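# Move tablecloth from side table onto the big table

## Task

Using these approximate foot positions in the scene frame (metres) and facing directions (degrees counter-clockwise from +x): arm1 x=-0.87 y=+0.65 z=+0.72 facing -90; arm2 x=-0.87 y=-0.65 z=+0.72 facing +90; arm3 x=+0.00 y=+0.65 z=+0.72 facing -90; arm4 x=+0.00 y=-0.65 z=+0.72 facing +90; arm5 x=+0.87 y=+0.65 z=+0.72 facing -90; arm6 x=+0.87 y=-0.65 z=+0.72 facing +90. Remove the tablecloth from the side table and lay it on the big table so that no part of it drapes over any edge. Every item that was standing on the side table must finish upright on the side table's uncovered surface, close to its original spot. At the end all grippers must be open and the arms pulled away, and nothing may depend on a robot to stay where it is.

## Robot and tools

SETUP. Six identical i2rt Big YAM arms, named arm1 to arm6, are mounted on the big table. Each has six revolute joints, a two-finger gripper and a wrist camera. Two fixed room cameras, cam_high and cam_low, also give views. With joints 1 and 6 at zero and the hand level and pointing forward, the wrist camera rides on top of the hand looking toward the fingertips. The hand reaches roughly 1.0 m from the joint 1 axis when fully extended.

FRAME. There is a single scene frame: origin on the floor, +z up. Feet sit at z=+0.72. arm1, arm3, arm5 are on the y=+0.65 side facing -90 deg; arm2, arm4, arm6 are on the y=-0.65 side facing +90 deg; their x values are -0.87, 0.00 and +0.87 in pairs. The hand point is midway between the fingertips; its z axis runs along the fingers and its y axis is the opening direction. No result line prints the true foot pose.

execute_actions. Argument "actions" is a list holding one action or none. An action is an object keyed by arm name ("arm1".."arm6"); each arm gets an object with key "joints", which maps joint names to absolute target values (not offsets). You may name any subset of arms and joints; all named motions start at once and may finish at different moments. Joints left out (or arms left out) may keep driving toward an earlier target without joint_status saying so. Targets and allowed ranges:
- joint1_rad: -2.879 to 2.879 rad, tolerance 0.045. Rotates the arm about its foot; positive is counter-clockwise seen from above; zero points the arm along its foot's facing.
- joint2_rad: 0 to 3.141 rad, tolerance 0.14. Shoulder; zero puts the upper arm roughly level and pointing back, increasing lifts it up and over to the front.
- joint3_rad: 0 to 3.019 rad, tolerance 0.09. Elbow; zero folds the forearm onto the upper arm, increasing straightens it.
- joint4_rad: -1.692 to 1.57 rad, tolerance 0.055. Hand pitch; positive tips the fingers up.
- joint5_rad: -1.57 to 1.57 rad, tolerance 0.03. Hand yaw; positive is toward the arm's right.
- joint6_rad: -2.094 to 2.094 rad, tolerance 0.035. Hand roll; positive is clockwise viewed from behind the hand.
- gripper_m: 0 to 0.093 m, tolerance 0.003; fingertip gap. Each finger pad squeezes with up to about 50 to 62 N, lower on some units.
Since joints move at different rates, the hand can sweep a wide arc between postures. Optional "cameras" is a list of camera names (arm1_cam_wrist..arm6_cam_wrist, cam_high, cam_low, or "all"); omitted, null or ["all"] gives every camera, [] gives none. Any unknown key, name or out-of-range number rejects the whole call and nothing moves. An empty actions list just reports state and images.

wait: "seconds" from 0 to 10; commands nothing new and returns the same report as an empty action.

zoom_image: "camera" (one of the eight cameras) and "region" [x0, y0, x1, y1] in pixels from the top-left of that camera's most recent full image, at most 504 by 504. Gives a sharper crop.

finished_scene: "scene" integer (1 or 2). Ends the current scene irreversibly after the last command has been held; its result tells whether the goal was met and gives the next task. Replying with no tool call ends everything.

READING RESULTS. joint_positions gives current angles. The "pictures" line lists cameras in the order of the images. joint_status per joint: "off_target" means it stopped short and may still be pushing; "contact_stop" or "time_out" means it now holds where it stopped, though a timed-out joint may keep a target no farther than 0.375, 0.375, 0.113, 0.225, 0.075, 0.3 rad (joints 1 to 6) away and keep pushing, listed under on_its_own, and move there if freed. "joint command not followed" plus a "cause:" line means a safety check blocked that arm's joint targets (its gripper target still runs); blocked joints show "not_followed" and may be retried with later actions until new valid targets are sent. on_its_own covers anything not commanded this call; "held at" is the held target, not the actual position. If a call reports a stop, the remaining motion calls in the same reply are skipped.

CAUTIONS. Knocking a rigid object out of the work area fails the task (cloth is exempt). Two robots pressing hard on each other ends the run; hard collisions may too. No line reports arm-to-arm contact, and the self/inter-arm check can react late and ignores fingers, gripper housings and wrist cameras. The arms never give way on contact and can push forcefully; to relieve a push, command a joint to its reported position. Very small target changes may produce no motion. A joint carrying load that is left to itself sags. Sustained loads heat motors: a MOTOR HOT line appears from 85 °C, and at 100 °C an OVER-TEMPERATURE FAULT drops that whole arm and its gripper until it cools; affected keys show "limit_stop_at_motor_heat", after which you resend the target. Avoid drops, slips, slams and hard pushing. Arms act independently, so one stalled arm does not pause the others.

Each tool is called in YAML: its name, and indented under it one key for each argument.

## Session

execute_actions:
  actions: []
  cameras: ["cam_high","cam_low","arm3_cam_wrist","arm4_cam_wrist"]

Scene clock: 0.00 s.
arm1.joint_positions: joint1_rad=+0.011 joint2_rad=+0.441 joint3_rad=+1.477 joint4_rad=-1.540 joint5_rad=+0.016 joint6_rad=+0.011 gripper_m=+0.095
arm1.joint_status: not commanded
arm1.hand: x=-0.8738 y=+0.5326 z=+1.3540 quat_wxyz=(-0.363, -0.609, -0.608, +0.358) (m; scene frame)
arm2.joint_positions: joint1_rad=+0.005 joint2_rad=+0.436 joint3_rad=+1.463 joint4_rad=-1.545 joint5_rad=+0.016 joint6_rad=+0.012 gripper_m=+0.094
arm2.joint_status: not commanded
arm2.hand: x=-0.8796 y=-0.5321 z=+1.2900 quat_wxyz=(-0.358, +0.617, -0.606, -0.353) (m; scene frame)
arm3.joint_positions: joint1_rad=+0.006 joint2_rad=+0.449 joint3_rad=+1.469 joint4_rad=-1.528 joint5_rad=-0.015 joint6_rad=+0.002 gripper_m=+0.094
arm3.joint_status: not commanded
arm3.hand: x=-0.0021 y=+0.5246 z=+1.2924 quat_wxyz=(-0.358, -0.617, -0.602, +0.359) (m; scene frame)
arm4.joint_positions: joint1_rad=+0.011 joint2_rad=+0.430 joint3_rad=+1.481 joint4_rad=-1.526 joint5_rad=+0.016 joint6_rad=+0.017 gripper_m=+0.095
arm4.joint_status: not commanded
arm4.hand: x=-0.0032 y=-0.5359 z=+1.2898 quat_wxyz=(-0.359, +0.613, -0.594, -0.378) (m; scene frame)
arm5.joint_positions: joint1_rad=-0.012 joint2_rad=+0.426 joint3_rad=+1.468 joint4_rad=-1.529 joint5_rad=+0.015 joint6_rad=+0.009 gripper_m=+0.094
arm5.joint_status: not commanded
arm5.hand: x=+0.8676 y=+0.5391 z=+1.3561 quat_wxyz=(-0.358, -0.616, -0.593, +0.376) (m; scene frame)
arm6.joint_positions: joint1_rad=+0.003 joint2_rad=+0.454 joint3_rad=+1.482 joint4_rad=-1.543 joint5_rad=+0.010 joint6_rad=-0.016 gripper_m=+0.095
arm6.joint_status: not commanded
arm6.hand: x=+0.8676 y=-0.5253 z=+1.3801 quat_wxyz=(-0.356, +0.624, -0.599, -0.354) (m; scene frame)
pictures: arm3_cam_wrist, arm4_cam_wrist, cam_high, cam_low
Images, in order (width x height): arm3_cam_wrist 504x504, arm4_cam_wrist 504x504, cam_high 504x504, cam_low 504x504.

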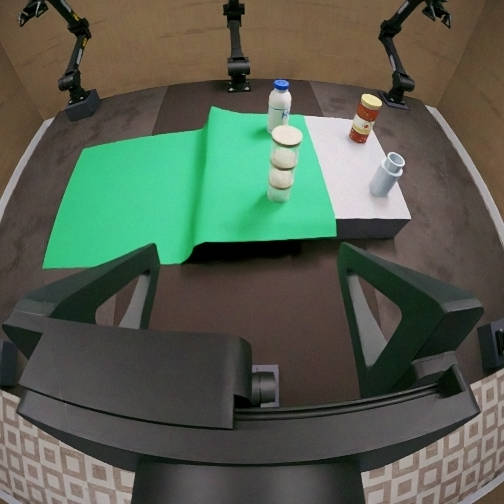

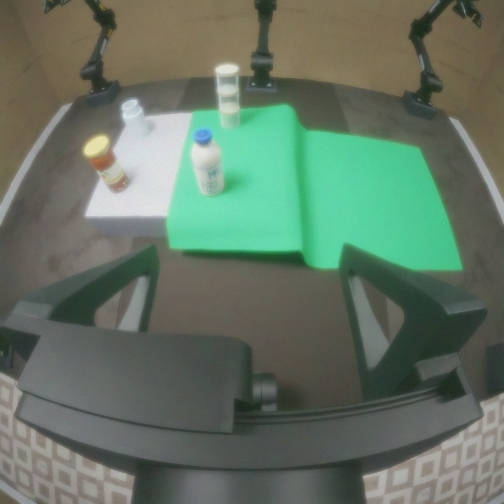

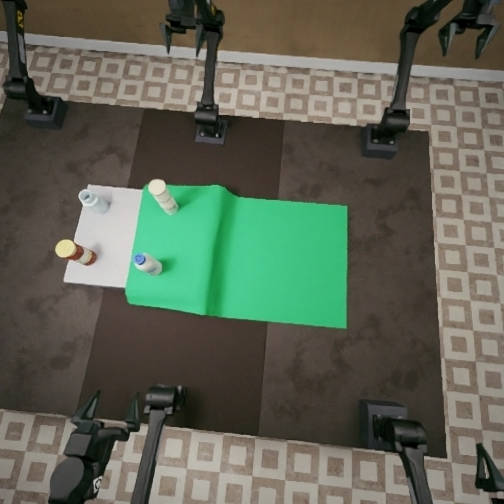

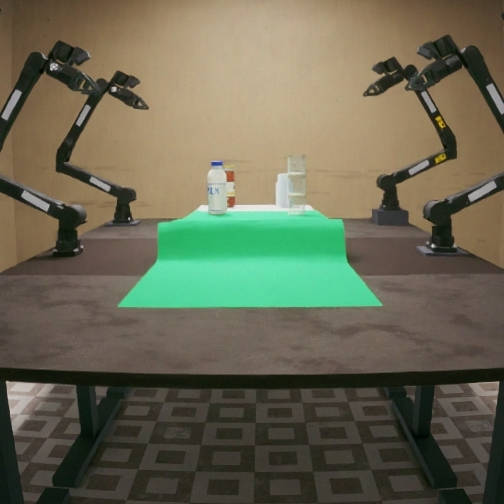

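execute_actions:
  actions:
    - {"arm3":{"joints":{"joint1_rad":-0.14,"joint2_rad":0.7,"joint3_rad":0.26,"joint4_rad":0.4}},"arm4":{"joints":{"joint1_rad":0.215,"joint2_rad":0.8,"joint3_rad":0.33,"joint4_rad":0.4}},"arm5":{"joints":{"joint1_rad":-0.62,"joint2_rad":2.2,"joint3_rad":1.93,"joint4_rad":-1.11,"gripper_m":0.05}}}
  cameras: []

execute_actions:
  actions:
    - {"arm3":{"joints":{"joint2_rad":1.42,"joint4_rad":1.16}},"arm4":{"joints":{"joint2_rad":1.36,"joint3_rad":0.36,"joint4_rad":1.0}},"arm5":{"joints":{"joint2_rad":2.42}}}
  cameras: ["cam_low","arm3_cam_wrist","arm4_cam_wrist"]

Scene clock: 2.67 s.
arm1.joint_positions: joint1_rad=+0.011 joint2_rad=+0.441 joint3_rad=+1.477 joint4_rad=-1.540 joint5_rad=+0.016 joint6_rad=+0.011 gripper_m=+0.095
arm1.joint_status: not commanded
arm1.hand: x=-0.8738 y=+0.5326 z=+1.3540 quat_wxyz=(-0.363, -0.609, -0.608, +0.358) (m; scene frame)
arm2.joint_positions: joint1_rad=+0.005 joint2_rad=+0.436 joint3_rad=+1.463 joint4_rad=-1.545 joint5_rad=+0.016 joint6_rad=+0.012 gripper_m=+0.094
arm2.joint_status: not commanded
arm2.hand: x=-0.8796 y=-0.5321 z=+1.2900 quat_wxyz=(-0.358, +0.617, -0.606, -0.353) (m; scene frame)
arm3.joint_positions: joint1_rad=-0.136 joint2_rad=+0.705 joint3_rad=+0.258 joint4_rad=+0.381 joint5_rad=-0.015 joint6_rad=+0.002 gripper_m=+0.094
arm3.joint_status: all done
arm3.hand: x=-0.0614 y=+0.2877 z=+0.9766 quat_wxyz=(-0.444, -0.556, -0.473, +0.519) (m; scene frame)
arm4.joint_positions: joint1_rad=+0.208 joint2_rad=+0.810 joint3_rad=+0.326 joint4_rad=+0.375 joint5_rad=+0.016 joint6_rad=+0.017 gripper_m=+0.095
arm4.joint_status: all done
arm4.hand: x=-0.0961 y=-0.2696 z=+0.9673 quat_wxyz=(-0.408, +0.582, -0.464, -0.528) (m; scene frame)
arm5.joint_positions: joint1_rad=-0.613 joint2_rad=+2.205 joint3_rad=+1.902 joint4_rad=-1.107 joint5_rad=+0.015 joint6_rad=+0.009 gripper_m=+0.050
arm5.joint_status: all done
arm5.hand: x=+0.4558 y=+0.0801 z=+0.8367 quat_wxyz=(-0.032, -0.889, -0.449, +0.079) (m; scene frame)
arm6.joint_positions: joint1_rad=+0.003 joint2_rad=+0.454 joint3_rad=+1.482 joint4_rad=-1.543 joint5_rad=+0.010 joint6_rad=-0.016 gripper_m=+0.095
arm6.joint_status: not commanded
arm6.hand: x=+0.8676 y=-0.5253 z=+1.3801 quat_wxyz=(-0.356, +0.624, -0.599, -0.354) (m; scene frame)
pictures: none
No camera images: the call's "cameras" was empty. Leave "cameras" out to get every camera's image.

Scene clock: 4.10 s.
arm1.joint_positions: joint1_rad=+0.011 joint2_rad=+0.441 joint3_rad=+1.477 joint4_rad=-1.540 joint5_rad=+0.016 joint6_rad=+0.011 gripper_m=+0.095
arm1.joint_status: not commanded
arm1.hand: x=-0.8738 y=+0.5326 z=+1.3540 quat_wxyz=(-0.363, -0.609, -0.608, +0.358) (m; scene frame)
arm2.joint_positions: joint1_rad=+0.005 joint2_rad=+0.436 joint3_rad=+1.463 joint4_rad=-1.545 joint5_rad=+0.016 joint6_rad=+0.012 gripper_m=+0.094
arm2.joint_status: not commanded
arm2.hand: x=-0.8796 y=-0.5321 z=+1.2900 quat_wxyz=(-0.358, +0.617, -0.606, -0.353) (m; scene frame)
arm3.joint_positions: joint1_rad=-0.136 joint2_rad=+1.420 joint3_rad=+0.258 joint4_rad=+1.141 joint5_rad=-0.015 joint6_rad=+0.002 gripper_m=+0.094
arm3.joint_status: all done
arm3.hand: x=-0.0722 y=+0.2260 z=+0.8895 quat_wxyz=(-0.454, -0.544, -0.463, +0.531) (m; scene frame)
arm4.joint_positions: joint1_rad=+0.208 joint2_rad=+1.356 joint3_rad=+0.326 joint4_rad=+0.974 joint5_rad=+0.016 joint6_rad=+0.017 gripper_m=+0.095
arm4.joint_status: all done
arm4.hand: x=-0.1107 y=-0.2142 z=+0.8940 quat_wxyz=(-0.420, +0.568, -0.453, -0.544) (m; scene frame)
arm5.joint_positions: joint1_rad=-0.613 joint2_rad=+2.363 joint3_rad=+1.941 joint4_rad=-1.106 joint5_rad=+0.015 joint6_rad=+0.011 gripper_m=+0.050
arm5.joint_status: all done
arm5.hand: x=+0.4592 y=+0.0848 z=+0.7444 quat_wxyz=(-0.005, -0.892, -0.451, +0.027) (m; scene frame)
arm6.joint_positions: joint1_rad=+0.003 joint2_rad=+0.454 joint3_rad=+1.482 joint4_rad=-1.543 joint5_rad=+0.010 joint6_rad=-0.016 gripper_m=+0.095
arm6.joint_status: not commanded
arm6.hand: x=+0.8676 y=-0.5253 z=+1.3801 quat_wxyz=(-0.356, +0.624, -0.599, -0.354) (m; scene frame)
pictures: arm3_cam_wrist, arm4_cam_wrist, cam_low
Images, in order (width x height): arm3_cam_wrist 504x504, arm4_cam_wrist 504x504, cam_low 504x504.

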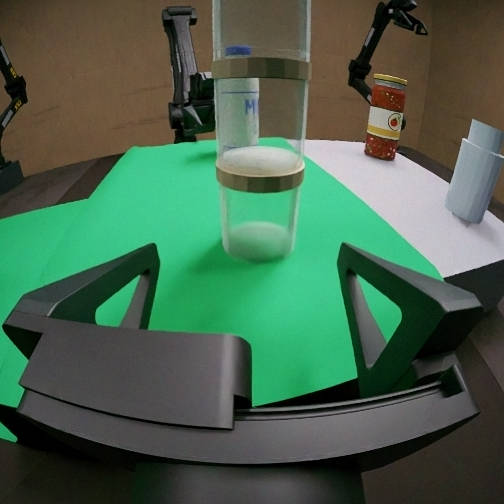

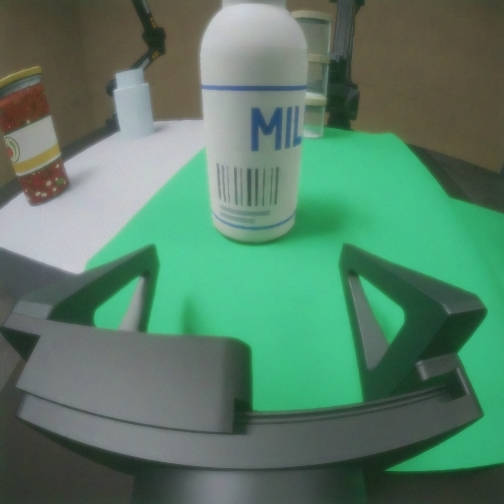

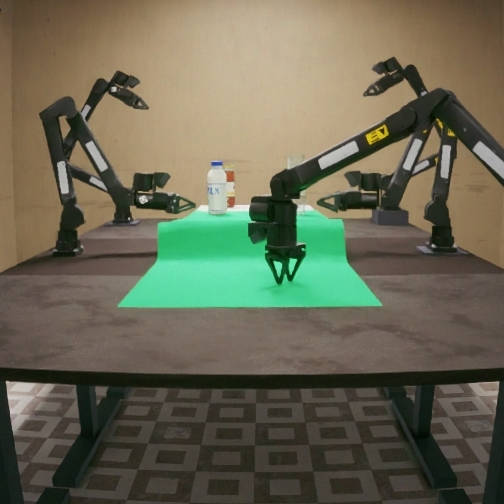

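execute_actions:
  actions:
    - {"arm3":{"joints":{"joint1_rad":-0.155,"joint2_rad":1.66,"joint3_rad":0.535,"joint4_rad":1.14}},"arm4":{"joints":{"joint2_rad":1.6,"joint3_rad":0.62,"joint4_rad":1.02}}}
  cameras: ["cam_high","arm3_cam_wrist","arm4_cam_wrist"]

Scene clock: 6.13 s.
arm1.joint_positions: joint1_rad=+0.011 joint2_rad=+0.441 joint3_rad=+1.477 joint4_rad=-1.540 joint5_rad=+0.016 joint6_rad=+0.011 gripper_m=+0.095
arm1.joint_status: not commanded
arm1.hand: x=-0.8738 y=+0.5326 z=+1.3540 quat_wxyz=(-0.363, -0.609, -0.608, +0.358) (m; scene frame)
arm2.joint_positions: joint1_rad=+0.005 joint2_rad=+0.436 joint3_rad=+1.463 joint4_rad=-1.545 joint5_rad=+0.016 joint6_rad=+0.012 gripper_m=+0.094
arm2.joint_status: not commanded
arm2.hand: x=-0.8796 y=-0.5321 z=+1.2900 quat_wxyz=(-0.358, +0.617, -0.606, -0.353) (m; scene frame)
arm3.joint_positions: joint1_rad=-0.147 joint2_rad=+1.659 joint3_rad=+0.510 joint4_rad=+1.145 joint5_rad=-0.019 joint6_rad=+0.013 gripper_m=+0.094
arm3.joint_status: all done
arm3.hand: x=-0.0938 y=+0.1329 z=+0.8823 quat_wxyz=(-0.460, -0.544, -0.454, +0.535) (m; scene frame)
arm4.joint_positions: joint1_rad=+0.208 joint2_rad=+1.598 joint3_rad=+0.587 joint4_rad=+0.996 joint5_rad=+0.016 joint6_rad=+0.017 gripper_m=+0.095
arm4.joint_status: all done
arm4.hand: x=-0.1358 y=-0.1183 z=+0.9003 quat_wxyz=(-0.429, +0.557, -0.445, -0.556) (m; scene frame)
arm5.joint_positions: joint1_rad=-0.613 joint2_rad=+2.363 joint3_rad=+1.941 joint4_rad=-1.106 joint5_rad=+0.015 joint6_rad=+0.011 gripper_m=+0.050
arm5.joint_status: not commanded
arm5.hand: x=+0.4592 y=+0.0848 z=+0.7444 quat_wxyz=(-0.005, -0.892, -0.451, +0.027) (m; scene frame)
arm6.joint_positions: joint1_rad=+0.003 joint2_rad=+0.454 joint3_rad=+1.482 joint4_rad=-1.543 joint5_rad=+0.010 joint6_rad=-0.016 gripper_m=+0.095
arm6.joint_status: not commanded
arm6.hand: x=+0.8676 y=-0.5253 z=+1.3801 quat_wxyz=(-0.356, +0.624, -0.599, -0.354) (m; scene frame)
pictures: arm3_cam_wrist, arm4_cam_wrist, cam_high
Images, in order (width x height): arm3_cam_wrist 504x504, arm4_cam_wrist 504x504, cam_high 504x504.

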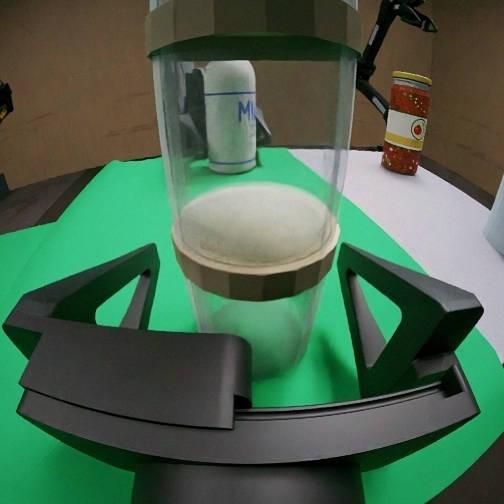

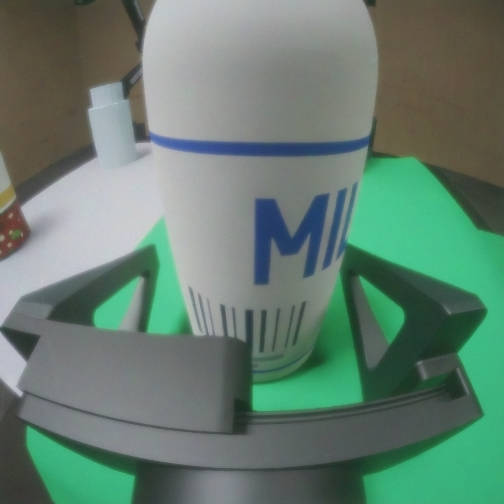

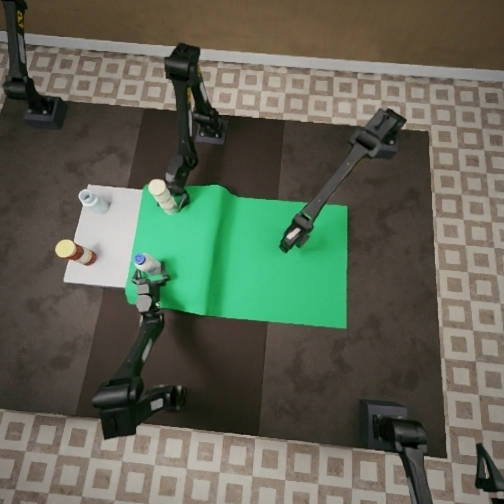

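execute_actions:
  actions:
    - {"arm3":{"joints":{"gripper_m":0.03,"joint4_rad":1.11}},"arm4":{"joints":{"gripper_m":0.03}}}
  cameras: []

execute_actions:
  actions:
    - {"arm3":{"joints":{"joint2_rad":1.5,"joint3_rad":0.59,"joint4_rad":1.0}},"arm4":{"joints":{"joint2_rad":1.41,"joint3_rad":0.65,"joint4_rad":0.88}}}
  cameras: ["cam_low","arm3_cam_wrist"]

Scene clock: 7.83 s.
arm1.joint_positions: joint1_rad=+0.011 joint2_rad=+0.441 joint3_rad=+1.477 joint4_rad=-1.540 joint5_rad=+0.016 joint6_rad=+0.011 gripper_m=+0.095
arm1.joint_status: not commanded
arm1.hand: x=-0.8738 y=+0.5326 z=+1.3540 quat_wxyz=(-0.363, -0.609, -0.608, +0.358) (m; scene frame)
arm2.joint_positions: joint1_rad=+0.005 joint2_rad=+0.436 joint3_rad=+1.463 joint4_rad=-1.545 joint5_rad=+0.016 joint6_rad=+0.012 gripper_m=+0.094
arm2.joint_status: not commanded
arm2.hand: x=-0.8796 y=-0.5321 z=+1.2900 quat_wxyz=(-0.358, +0.617, -0.606, -0.353) (m; scene frame)
arm3.joint_positions: joint1_rad=-0.149 joint2_rad=+1.659 joint3_rad=+0.510 joint4_rad=+1.123 joint5_rad=-0.015 joint6_rad=+0.008 gripper_m=+0.058
arm3.joint_status: gripper_m off_target (ended at +0.058, target +0.030); the others done
arm3.hand: x=-0.0952 y=+0.1333 z=+0.8769 quat_wxyz=(-0.452, -0.550, -0.459, +0.532) (m; scene frame)
arm4.joint_positions: joint1_rad=+0.208 joint2_rad=+1.598 joint3_rad=+0.587 joint4_rad=+0.996 joint5_rad=+0.018 joint6_rad=+0.016 gripper_m=+0.066
arm4.joint_status: gripper_m off_target (ended at +0.066, target +0.030)
arm4.hand: x=-0.1356 y=-0.1182 z=+0.9003 quat_wxyz=(-0.429, +0.556, -0.445, -0.555) (m; scene frame)
arm5.joint_positions: joint1_rad=-0.613 joint2_rad=+2.363 joint3_rad=+1.941 joint4_rad=-1.106 joint5_rad=+0.015 joint6_rad=+0.011 gripper_m=+0.050
arm5.joint_status: not commanded
arm5.hand: x=+0.4592 y=+0.0848 z=+0.7444 quat_wxyz=(-0.005, -0.892, -0.451, +0.027) (m; scene frame)
arm6.joint_positions: joint1_rad=+0.003 joint2_rad=+0.454 joint3_rad=+1.482 joint4_rad=-1.543 joint5_rad=+0.010 joint6_rad=-0.016 gripper_m=+0.095
arm6.joint_status: not commanded
arm6.hand: x=+0.8676 y=-0.5253 z=+1.3801 quat_wxyz=(-0.356, +0.624, -0.599, -0.354) (m; scene frame)
pictures: none
No camera images: the call's "cameras" was empty. Leave "cameras" out to get every camera's image.

Scene clock: 8.87 s.
arm1.joint_positions: joint1_rad=+0.011 joint2_rad=+0.441 joint3_rad=+1.477 joint4_rad=-1.540 joint5_rad=+0.016 joint6_rad=+0.011 gripper_m=+0.095
arm1.joint_status: not commanded
arm1.hand: x=-0.8738 y=+0.5326 z=+1.3540 quat_wxyz=(-0.363, -0.609, -0.608, +0.358) (m; scene frame)
arm2.joint_positions: joint1_rad=+0.005 joint2_rad=+0.436 joint3_rad=+1.463 joint4_rad=-1.545 joint5_rad=+0.016 joint6_rad=+0.012 gripper_m=+0.094
arm2.joint_status: not commanded
arm2.hand: x=-0.8796 y=-0.5321 z=+1.2900 quat_wxyz=(-0.358, +0.617, -0.606, -0.353) (m; scene frame)
arm3.joint_positions: joint1_rad=-0.149 joint2_rad=+1.520 joint3_rad=+0.527 joint4_rad=+0.988 joint5_rad=-0.015 joint6_rad=+0.008 gripper_m=+0.058
arm3.joint_status: all done
arm3.hand: x=-0.0952 y=+0.1334 z=+0.9213 quat_wxyz=(-0.457, -0.544, -0.454, +0.538) (m; scene frame)
arm4.joint_positions: joint1_rad=+0.208 joint2_rad=+1.440 joint3_rad=+0.592 joint4_rad=+0.865 joint5_rad=+0.018 joint6_rad=+0.016 gripper_m=+0.066
arm4.joint_status: all done
arm4.hand: x=-0.1329 y=-0.1283 z=+0.9529 quat_wxyz=(-0.436, +0.547, -0.438, -0.564) (m; scene frame)
arm5.joint_positions: joint1_rad=-0.613 joint2_rad=+2.363 joint3_rad=+1.941 joint4_rad=-1.106 joint5_rad=+0.015 joint6_rad=+0.011 gripper_m=+0.050
arm5.joint_status: not commanded
arm5.hand: x=+0.4592 y=+0.0848 z=+0.7444 quat_wxyz=(-0.005, -0.892, -0.451, +0.027) (m; scene frame)
arm6.joint_positions: joint1_rad=+0.003 joint2_rad=+0.454 joint3_rad=+1.482 joint4_rad=-1.543 joint5_rad=+0.010 joint6_rad=-0.016 gripper_m=+0.095
arm6.joint_status: not commanded
arm6.hand: x=+0.8676 y=-0.5253 z=+1.3801 quat_wxyz=(-0.356, +0.624, -0.599, -0.354) (m; scene frame)
pictures: arm3_cam_wrist, cam_low
Images, in order (width x height): arm3_cam_wrist 504x504, cam_low 504x504.

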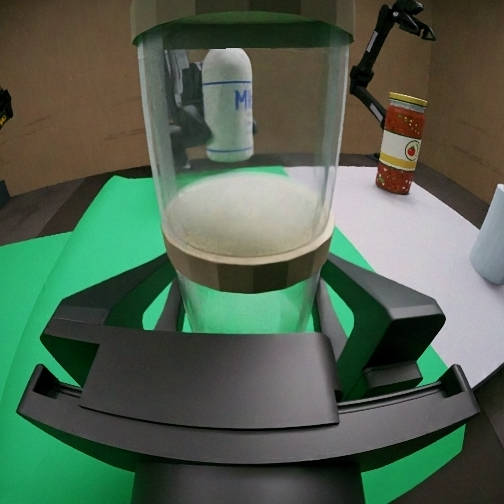

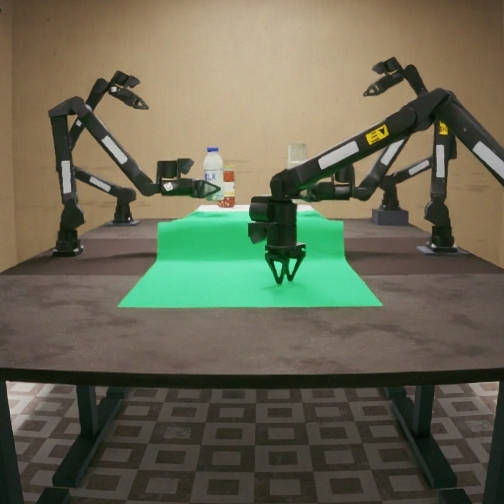

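execute_actions:
  actions:
    - {"arm5":{"joints":{"joint1_rad":-0.07}}}
  cameras: ["cam_high"]

execute_actions:
  actions:
    - {"arm3":{"joints":{"joint2_rad":1.65,"joint4_rad":1.15}},"arm4":{"joints":{"joint2_rad":1.58,"joint4_rad":1.03}}}
  cameras: ["cam_high","cam_low"]

Scene clock: 10.77 s.
arm1.joint_positions: joint1_rad=+0.011 joint2_rad=+0.441 joint3_rad=+1.477 joint4_rad=-1.540 joint5_rad=+0.016 joint6_rad=+0.011 gripper_m=+0.095
arm1.joint_status: not commanded
arm1.hand: x=-0.8738 y=+0.5326 z=+1.3540 quat_wxyz=(-0.363, -0.609, -0.608, +0.358) (m; scene frame)
arm2.joint_positions: joint1_rad=+0.005 joint2_rad=+0.436 joint3_rad=+1.463 joint4_rad=-1.545 joint5_rad=+0.016 joint6_rad=+0.012 gripper_m=+0.094
arm2.joint_status: not commanded
arm2.hand: x=-0.8796 y=-0.5321 z=+1.2900 quat_wxyz=(-0.358, +0.617, -0.606, -0.353) (m; scene frame)
arm3.joint_positions: joint1_rad=-0.149 joint2_rad=+1.520 joint3_rad=+0.527 joint4_rad=+0.988 joint5_rad=-0.015 joint6_rad=+0.008 gripper_m=+0.058
arm3.joint_status: not commanded
arm3.hand: x=-0.0952 y=+0.1334 z=+0.9213 quat_wxyz=(-0.457, -0.544, -0.454, +0.538) (m; scene frame)
arm4.joint_positions: joint1_rad=+0.208 joint2_rad=+1.440 joint3_rad=+0.592 joint4_rad=+0.865 joint5_rad=+0.018 joint6_rad=+0.016 gripper_m=+0.066
arm4.joint_status: not commanded
arm4.hand: x=-0.1329 y=-0.1283 z=+0.9529 quat_wxyz=(-0.436, +0.547, -0.438, -0.564) (m; scene frame)
arm5.joint_positions: joint1_rad=-0.034 joint2_rad=+2.362 joint3_rad=+1.941 joint4_rad=-1.106 joint5_rad=+0.006 joint6_rad=+0.011 gripper_m=+0.050
arm5.joint_status: all done
arm5.hand: x=+0.8369 y=-0.0480 z=+0.7437 quat_wxyz=(-0.014, -0.726, -0.687, +0.023) (m; scene frame)
arm6.joint_positions: joint1_rad=+0.003 joint2_rad=+0.454 joint3_rad=+1.482 joint4_rad=-1.543 joint5_rad=+0.010 joint6_rad=-0.016 gripper_m=+0.095
arm6.joint_status: not commanded
arm6.hand: x=+0.8676 y=-0.5253 z=+1.3801 quat_wxyz=(-0.356, +0.624, -0.599, -0.354) (m; scene frame)
pictures: cam_high
Images, in order (width x height): cam_high 504x504.

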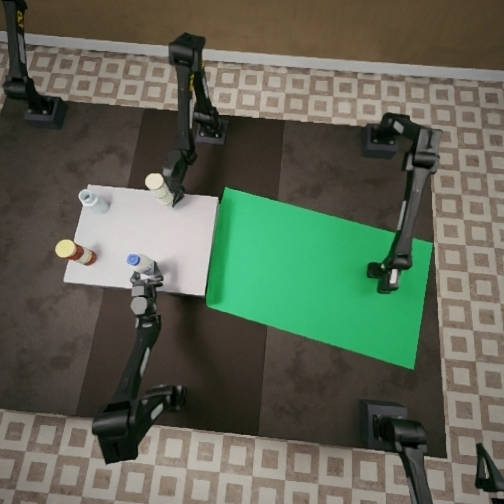

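Scene clock: 11.67 s.
arm1.joint_positions: joint1_rad=+0.011 joint2_rad=+0.441 joint3_rad=+1.477 joint4_rad=-1.540 joint5_rad=+0.016 joint6_rad=+0.011 gripper_m=+0.095
arm1.joint_status: not commanded
arm1.hand: x=-0.8738 y=+0.5326 z=+1.3540 quat_wxyz=(-0.363, -0.609, -0.608, +0.358) (m; scene frame)
arm2.joint_positions: joint1_rad=+0.005 joint2_rad=+0.436 joint3_rad=+1.463 joint4_rad=-1.545 joint5_rad=+0.016 joint6_rad=+0.012 gripper_m=+0.094
arm2.joint_status: not commanded
arm2.hand: x=-0.8796 y=-0.5321 z=+1.2900 quat_wxyz=(-0.358, +0.617, -0.606, -0.353) (m; scene frame)
arm3.joint_positions: joint1_rad=-0.149 joint2_rad=+1.670 joint3_rad=+0.534 joint4_rad=+1.113 joint5_rad=-0.015 joint6_rad=+0.008 gripper_m=+0.058
arm3.joint_status: all done
arm3.hand: x=-0.0967 y=+0.1251 z=+0.8781 quat_wxyz=(-0.452, -0.549, -0.459, +0.532) (m; scene frame)
arm4.joint_positions: joint1_rad=+0.208 joint2_rad=+1.597 joint3_rad=+0.594 joint4_rad=+0.982 joint5_rad=+0.018 joint6_rad=+0.016 gripper_m=+0.066
arm4.joint_status: all done
arm4.hand: x=-0.1362 y=-0.1162 z=+0.9005 quat_wxyz=(-0.428, +0.558, -0.446, -0.554) (m; scene frame)
arm5.joint_positions: joint1_rad=-0.034 joint2_rad=+2.362 joint3_rad=+1.941 joint4_rad=-1.106 joint5_rad=+0.006 joint6_rad=+0.011 gripper_m=+0.050
arm5.joint_status: not commanded
arm5.hand: x=+0.8369 y=-0.0480 z=+0.7437 quat_wxyz=(-0.014, -0.726, -0.687, +0.023) (m; scene frame)
arm6.joint_positions: joint1_rad=+0.003 joint2_rad=+0.454 joint3_rad=+1.482 joint4_rad=-1.543 joint5_rad=+0.010 joint6_rad=-0.016 gripper_m=+0.095
arm6.joint_status: not commanded
arm6.hand: x=+0.8676 y=-0.5253 z=+1.3801 quat_wxyz=(-0.356, +0.624, -0.599, -0.354) (m; scene frame)
pictures: cam_high, cam_low
Images, in order (width x height): cam_high 504x504, cam_low 504x504.

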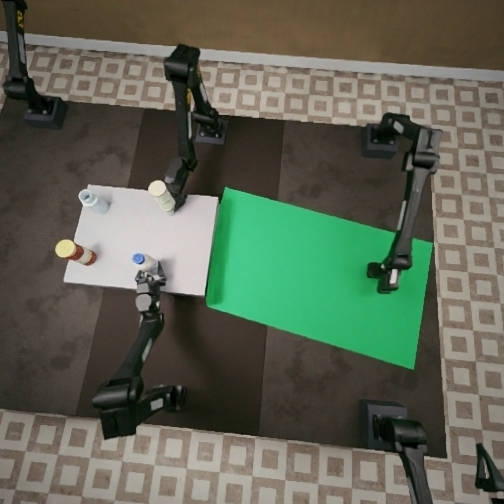

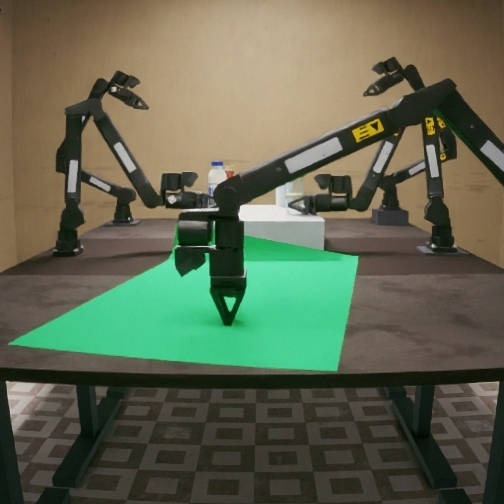

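Same fix as before, arm5 staying pinned.

execute_actions:
  actions:
    - {"arm3":{"joints":{"gripper_m":0.093,"joint3_rad":0.555}},"arm4":{"joints":{"gripper_m":0.093,"joint3_rad":0.62}}}
  cameras: []

execute_actions:
  actions:
    - {"arm3":{"joints":{"joint2_rad":1.0,"joint3_rad":0.15,"joint4_rad":0.85}},"arm4":{"joints":{"joint2_rad":1.0,"joint3_rad":0.22,"joint4_rad":0.78}}}
  cameras: ["cam_low"]

execute_actions:
  actions:
    - {"arm4":{"joints":{"joint1_rad":-0.65,"joint2_rad":1.2,"joint3_rad":1.0,"joint4_rad":-1.03,"gripper_m":0.05}},"arm3":{"joints":{"joint2_rad":0.5,"joint3_rad":0.4,"joint4_rad":0}}}
  cameras: []

execute_actions:
  actions:
    - {"arm4":{"joints":{"joint2_rad":1.96,"joint3_rad":1.38}}}
  cameras: []

execute_actions:
  actions:
    - {"arm4":{"joints":{"joint1_rad":-0.95}}}
  cameras: []

execute_actions:
  actions:
    - {"arm4":{"joints":{"joint2_rad":0.8}},"arm5":{"joints":{"joint2_rad":1.2}}}
  cameras: ["cam_high","cam_low"]

Scene clock: 13.33 s.
arm1.joint_positions: joint1_rad=+0.011 joint2_rad=+0.441 joint3_rad=+1.477 joint4_rad=-1.540 joint5_rad=+0.016 joint6_rad=+0.011 gripper_m=+0.095
arm1.joint_status: not commanded
arm1.hand: x=-0.8738 y=+0.5326 z=+1.3540 quat_wxyz=(-0.363, -0.609, -0.608, +0.358) (m; scene frame)
arm2.joint_positions: joint1_rad=+0.005 joint2_rad=+0.436 joint3_rad=+1.463 joint4_rad=-1.545 joint5_rad=+0.016 joint6_rad=+0.012 gripper_m=+0.094
arm2.joint_status: not commanded
arm2.hand: x=-0.8796 y=-0.5321 z=+1.2900 quat_wxyz=(-0.358, +0.617, -0.606, -0.353) (m; scene frame)
arm3.joint_positions: joint1_rad=-0.149 joint2_rad=+1.665 joint3_rad=+0.534 joint4_rad=+1.131 joint5_rad=-0.015 joint6_rad=+0.008 gripper_m=+0.093
arm3.joint_status: all done
arm3.hand: x=-0.0967 y=+0.1251 z=+0.8852 quat_wxyz=(-0.457, -0.543, -0.454, +0.539) (m; scene frame)
arm4.joint_positions: joint1_rad=+0.208 joint2_rad=+1.596 joint3_rad=+0.594 joint4_rad=+1.005 joint5_rad=+0.018 joint6_rad=+0.016 gripper_m=+0.093
arm4.joint_status: all done
arm4.hand: x=-0.1362 y=-0.1162 z=+0.9065 quat_wxyz=(-0.433, +0.551, -0.441, -0.560) (m; scene frame)
arm5.joint_positions: joint1_rad=-0.034 joint2_rad=+2.362 joint3_rad=+1.941 joint4_rad=-1.106 joint5_rad=+0.006 joint6_rad=+0.011 gripper_m=+0.050
arm5.joint_status: not commanded
arm5.hand: x=+0.8369 y=-0.0480 z=+0.7437 quat_wxyz=(-0.014, -0.726, -0.687, +0.023) (m; scene frame)
arm6.joint_positions: joint1_rad=+0.003 joint2_rad=+0.454 joint3_rad=+1.482 joint4_rad=-1.543 joint5_rad=+0.010 joint6_rad=-0.016 gripper_m=+0.095
arm6.joint_status: not commanded
arm6.hand: x=+0.8676 y=-0.5253 z=+1.3801 quat_wxyz=(-0.356, +0.624, -0.599, -0.354) (m; scene frame)
pictures: none
No camera images: the call's "cameras" was empty. Leave "cameras" out to get every camera's image.

Scene clock: 14.57 s.
arm1.joint_positions: joint1_rad=+0.011 joint2_rad=+0.441 joint3_rad=+1.477 joint4_rad=-1.540 joint5_rad=+0.016 joint6_rad=+0.011 gripper_m=+0.095
arm1.joint_status: not commanded
arm1.hand: x=-0.8738 y=+0.5326 z=+1.3540 quat_wxyz=(-0.363, -0.609, -0.608, +0.358) (m; scene frame)
arm2.joint_positions: joint1_rad=+0.005 joint2_rad=+0.436 joint3_rad=+1.463 joint4_rad=-1.545 joint5_rad=+0.016 joint6_rad=+0.012 gripper_m=+0.094
arm2.joint_status: not commanded
arm2.hand: x=-0.8796 y=-0.5321 z=+1.2900 quat_wxyz=(-0.358, +0.617, -0.606, -0.353) (m; scene frame)
arm3.joint_positions: joint1_rad=-0.149 joint2_rad=+1.000 joint3_rad=+0.151 joint4_rad=+0.856 joint5_rad=-0.015 joint6_rad=+0.008 gripper_m=+0.093
arm3.joint_status: all done
arm3.hand: x=-0.0670 y=+0.2830 z=+0.9313 quat_wxyz=(-0.459, -0.541, -0.452, +0.541) (m; scene frame)
arm4.joint_positions: joint1_rad=+0.208 joint2_rad=+1.004 joint3_rad=+0.220 joint4_rad=+0.791 joint5_rad=+0.018 joint6_rad=+0.016 gripper_m=+0.093
arm4.joint_status: all done
arm4.hand: x=-0.0959 y=-0.2696 z=+0.9387 quat_wxyz=(-0.434, +0.550, -0.440, -0.561) (m; scene frame)
arm5.joint_positions: joint1_rad=-0.034 joint2_rad=+2.362 joint3_rad=+1.941 joint4_rad=-1.106 joint5_rad=+0.006 joint6_rad=+0.011 gripper_m=+0.050
arm5.joint_status: not commanded
arm5.hand: x=+0.8369 y=-0.0480 z=+0.7437 quat_wxyz=(-0.014, -0.726, -0.687, +0.023) (m; scene frame)
arm6.joint_positions: joint1_rad=+0.003 joint2_rad=+0.454 joint3_rad=+1.482 joint4_rad=-1.543 joint5_rad=+0.010 joint6_rad=-0.016 gripper_m=+0.095
arm6.joint_status: not commanded
arm6.hand: x=+0.8676 y=-0.5253 z=+1.3801 quat_wxyz=(-0.356, +0.624, -0.599, -0.354) (m; scene frame)
pictures: cam_low
Images, in order (width x height): cam_low 504x504.

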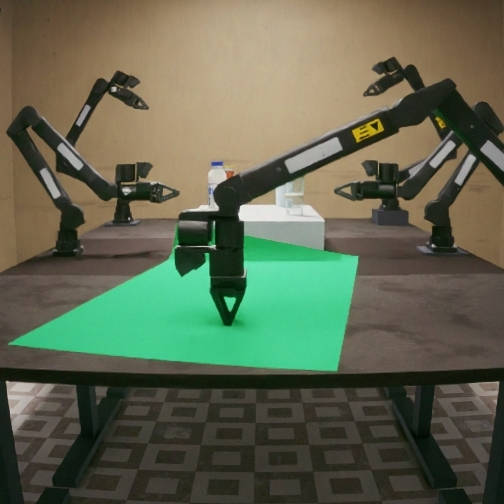

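Scene clock: 16.50 s.
arm1.joint_positions: joint1_rad=+0.011 joint2_rad=+0.441 joint3_rad=+1.477 joint4_rad=-1.540 joint5_rad=+0.016 joint6_rad=+0.011 gripper_m=+0.095
arm1.joint_status: not commanded
arm1.hand: x=-0.8738 y=+0.5326 z=+1.3540 quat_wxyz=(-0.363, -0.609, -0.608, +0.358) (m; scene frame)
arm2.joint_positions: joint1_rad=+0.005 joint2_rad=+0.436 joint3_rad=+1.463 joint4_rad=-1.545 joint5_rad=+0.016 joint6_rad=+0.012 gripper_m=+0.094
arm2.joint_status: not commanded
arm2.hand: x=-0.8796 y=-0.5321 z=+1.2900 quat_wxyz=(-0.358, +0.617, -0.606, -0.353) (m; scene frame)
arm3.joint_positions: joint1_rad=-0.149 joint2_rad=+0.497 joint3_rad=+0.367 joint4_rad=+0.006 joint5_rad=-0.015 joint6_rad=+0.008 gripper_m=+0.093
arm3.joint_status: all done
arm3.hand: x=-0.0617 y=+0.3113 z=+1.0210 quat_wxyz=(-0.429, -0.576, -0.480, +0.504) (m; scene frame)
arm4.joint_positions: joint1_rad=-0.650 joint2_rad=+1.209 joint3_rad=+0.946 joint4_rad=-1.018 joint5_rad=+0.016 joint6_rad=+0.016 gripper_m=+0.050
arm4.joint_status: all done
arm4.hand: x=+0.2234 y=-0.3299 z=+0.8942 quat_wxyz=(-0.131, +0.453, -0.880, -0.062) (m; scene frame)
arm5.joint_positions: joint1_rad=-0.034 joint2_rad=+2.362 joint3_rad=+1.941 joint4_rad=-1.106 joint5_rad=+0.006 joint6_rad=+0.011 gripper_m=+0.050
arm5.joint_status: not commanded
arm5.hand: x=+0.8369 y=-0.0480 z=+0.7437 quat_wxyz=(-0.014, -0.726, -0.687, +0.023) (m; scene frame)
arm6.joint_positions: joint1_rad=+0.003 joint2_rad=+0.454 joint3_rad=+1.482 joint4_rad=-1.543 joint5_rad=+0.010 joint6_rad=-0.016 gripper_m=+0.095
arm6.joint_status: not commanded
arm6.hand: x=+0.8676 y=-0.5253 z=+1.3801 quat_wxyz=(-0.356, +0.624, -0.599, -0.354) (m; scene frame)
pictures: none
No camera images: the call's "cameras" was empty. Leave "cameras" out to get every camera's image.

Scene clock: 18.00 s.
arm1.joint_positions: joint1_rad=+0.011 joint2_rad=+0.441 joint3_rad=+1.477 joint4_rad=-1.540 joint5_rad=+0.016 joint6_rad=+0.011 gripper_m=+0.095
arm1.joint_status: not commanded
arm1.hand: x=-0.8738 y=+0.5326 z=+1.3540 quat_wxyz=(-0.363, -0.609, -0.608, +0.358) (m; scene frame)
arm2.joint_positions: joint1_rad=+0.005 joint2_rad=+0.436 joint3_rad=+1.463 joint4_rad=-1.545 joint5_rad=+0.016 joint6_rad=+0.012 gripper_m=+0.094
arm2.joint_status: not commanded
arm2.hand: x=-0.8796 y=-0.5321 z=+1.2900 quat_wxyz=(-0.358, +0.617, -0.606, -0.353) (m; scene frame)
arm3.joint_positions: joint1_rad=-0.149 joint2_rad=+0.497 joint3_rad=+0.367 joint4_rad=+0.006 joint5_rad=-0.015 joint6_rad=+0.008 gripper_m=+0.093
arm3.joint_status: not commanded
arm3.hand: x=-0.0617 y=+0.3113 z=+1.0210 quat_wxyz=(-0.429, -0.576, -0.480, +0.504) (m; scene frame)
arm4.joint_positions: joint1_rad=-0.650 joint2_rad=+1.921 joint3_rad=+1.384 joint4_rad=-1.029 joint5_rad=+0.016 joint6_rad=+0.017 gripper_m=+0.050
arm4.joint_status: all done
arm4.hand: x=+0.3108 y=-0.2024 z=+0.7419 quat_wxyz=(-0.006, +0.459, -0.889, +0.006) (m; scene frame)
arm5.joint_positions: joint1_rad=-0.034 joint2_rad=+2.362 joint3_rad=+1.941 joint4_rad=-1.106 joint5_rad=+0.006 joint6_rad=+0.011 gripper_m=+0.050
arm5.joint_status: not commanded
arm5.hand: x=+0.8369 y=-0.0480 z=+0.7437 quat_wxyz=(-0.014, -0.726, -0.687, +0.023) (m; scene frame)
arm6.joint_positions: joint1_rad=+0.003 joint2_rad=+0.454 joint3_rad=+1.482 joint4_rad=-1.543 joint5_rad=+0.010 joint6_rad=-0.016 gripper_m=+0.095
arm6.joint_status: not commanded
arm6.hand: x=+0.8676 y=-0.5253 z=+1.3801 quat_wxyz=(-0.356, +0.624, -0.599, -0.354) (m; scene frame)
pictures: none
No camera images: the call's "cameras" was empty. Leave "cameras" out to get every camera's image.

Scene clock: 19.10 s.
arm1.joint_positions: joint1_rad=+0.011 joint2_rad=+0.441 joint3_rad=+1.477 joint4_rad=-1.540 joint5_rad=+0.016 joint6_rad=+0.011 gripper_m=+0.095
arm1.joint_status: not commanded
arm1.hand: x=-0.8738 y=+0.5326 z=+1.3540 quat_wxyz=(-0.363, -0.609, -0.608, +0.358) (m; scene frame)
arm2.joint_positions: joint1_rad=+0.005 joint2_rad=+0.436 joint3_rad=+1.463 joint4_rad=-1.545 joint5_rad=+0.016 joint6_rad=+0.012 gripper_m=+0.094
arm2.joint_status: not commanded
arm2.hand: x=-0.8796 y=-0.5321 z=+1.2900 quat_wxyz=(-0.358, +0.617, -0.606, -0.353) (m; scene frame)
arm3.joint_positions: joint1_rad=-0.149 joint2_rad=+0.497 joint3_rad=+0.367 joint4_rad=+0.006 joint5_rad=-0.015 joint6_rad=+0.008 gripper_m=+0.093
arm3.joint_status: not commanded
arm3.hand: x=-0.0617 y=+0.3113 z=+1.0210 quat_wxyz=(-0.429, -0.576, -0.480, +0.504) (m; scene frame)
arm4.joint_positions: joint1_rad=-0.964 joint2_rad=+1.921 joint3_rad=+1.384 joint4_rad=-1.029 joint5_rad=+0.018 joint6_rad=+0.017 gripper_m=+0.050
arm4.joint_status: all done
arm4.hand: x=+0.4340 y=-0.3206 z=+0.7418 quat_wxyz=(-0.005, +0.314, -0.949, +0.008) (m; scene frame)
arm5.joint_positions: joint1_rad=-0.043 joint2_rad=+2.362 joint3_rad=+1.941 joint4_rad=-1.106 joint5_rad=+0.007 joint6_rad=+0.010 gripper_m=+0.050
arm5.joint_status: not commanded
arm5.hand: x=+0.8301 y=-0.0476 z=+0.7437 quat_wxyz=(-0.013, -0.729, -0.684, +0.023) (m; scene frame)
arm6.joint_positions: joint1_rad=+0.003 joint2_rad=+0.454 joint3_rad=+1.482 joint4_rad=-1.543 joint5_rad=+0.010 joint6_rad=-0.016 gripper_m=+0.095
arm6.joint_status: not commanded
arm6.hand: x=+0.8676 y=-0.5253 z=+1.3801 quat_wxyz=(-0.356, +0.624, -0.599, -0.354) (m; scene frame)
pictures: none
No camera images: the call's "cameras" was empty. Leave "cameras" out to get every camera's image.

Scene clock: 21.20 s.
arm1.joint_positions: joint1_rad=+0.011 joint2_rad=+0.441 joint3_rad=+1.477 joint4_rad=-1.540 joint5_rad=+0.016 joint6_rad=+0.011 gripper_m=+0.095
arm1.joint_status: not commanded
arm1.hand: x=-0.8738 y=+0.5326 z=+1.3540 quat_wxyz=(-0.363, -0.609, -0.608, +0.358) (m; scene frame)
arm2.joint_positions: joint1_rad=+0.005 joint2_rad=+0.436 joint3_rad=+1.463 joint4_rad=-1.545 joint5_rad=+0.016 joint6_rad=+0.012 gripper_m=+0.094
arm2.joint_status: not commanded
arm2.hand: x=-0.8796 y=-0.5321 z=+1.2900 quat_wxyz=(-0.358, +0.617, -0.606, -0.353) (m; scene frame)
arm3.joint_positions: joint1_rad=-0.149 joint2_rad=+0.497 joint3_rad=+0.367 joint4_rad=+0.006 joint5_rad=-0.015 joint6_rad=+0.008 gripper_m=+0.093
arm3.joint_status: not commanded
arm3.hand: x=-0.0617 y=+0.3113 z=+1.0210 quat_wxyz=(-0.429, -0.576, -0.480, +0.504) (m; scene frame)
arm4.joint_positions: joint1_rad=-0.961 joint2_rad=+0.793 joint3_rad=+1.364 joint4_rad=-1.029 joint5_rad=+0.018 joint6_rad=+0.017 gripper_m=+0.050
arm4.joint_status: all done
arm4.hand: x=+0.2767 y=-0.4407 z=+1.2657 quat_wxyz=(-0.500, +0.263, -0.808, -0.168) (m; scene frame)
arm5.joint_positions: joint1_rad=-0.061 joint2_rad=+1.206 joint3_rad=+1.927 joint4_rad=-1.107 joint5_rad=+0.011 joint6_rad=+0.010 gripper_m=+0.050
arm5.joint_status: all done
arm5.hand: x=+0.8382 y=+0.1913 z=+1.4631 quat_wxyz=(-0.380, -0.610, -0.560, +0.414) (m; scene frame)
arm6.joint_positions: joint1_rad=+0.003 joint2_rad=+0.454 joint3_rad=+1.482 joint4_rad=-1.543 joint5_rad=+0.010 joint6_rad=-0.016 gripper_m=+0.095
arm6.joint_status: not commanded
arm6.hand: x=+0.8676 y=-0.5253 z=+1.3801 quat_wxyz=(-0.356, +0.624, -0.599, -0.354) (m; scene frame)
pictures: cam_high, cam_low
Images, in order (width x height): cam_high 504x504, cam_low 504x504.

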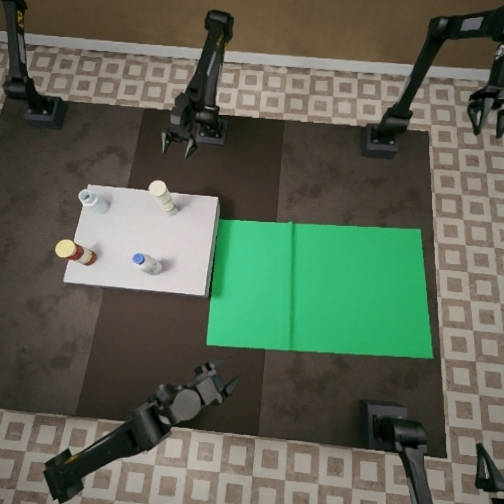

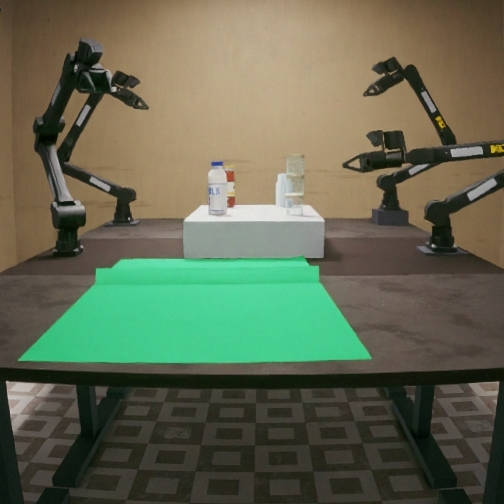

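finished_scene:
  scene: 2

The scene is finished: the task was done.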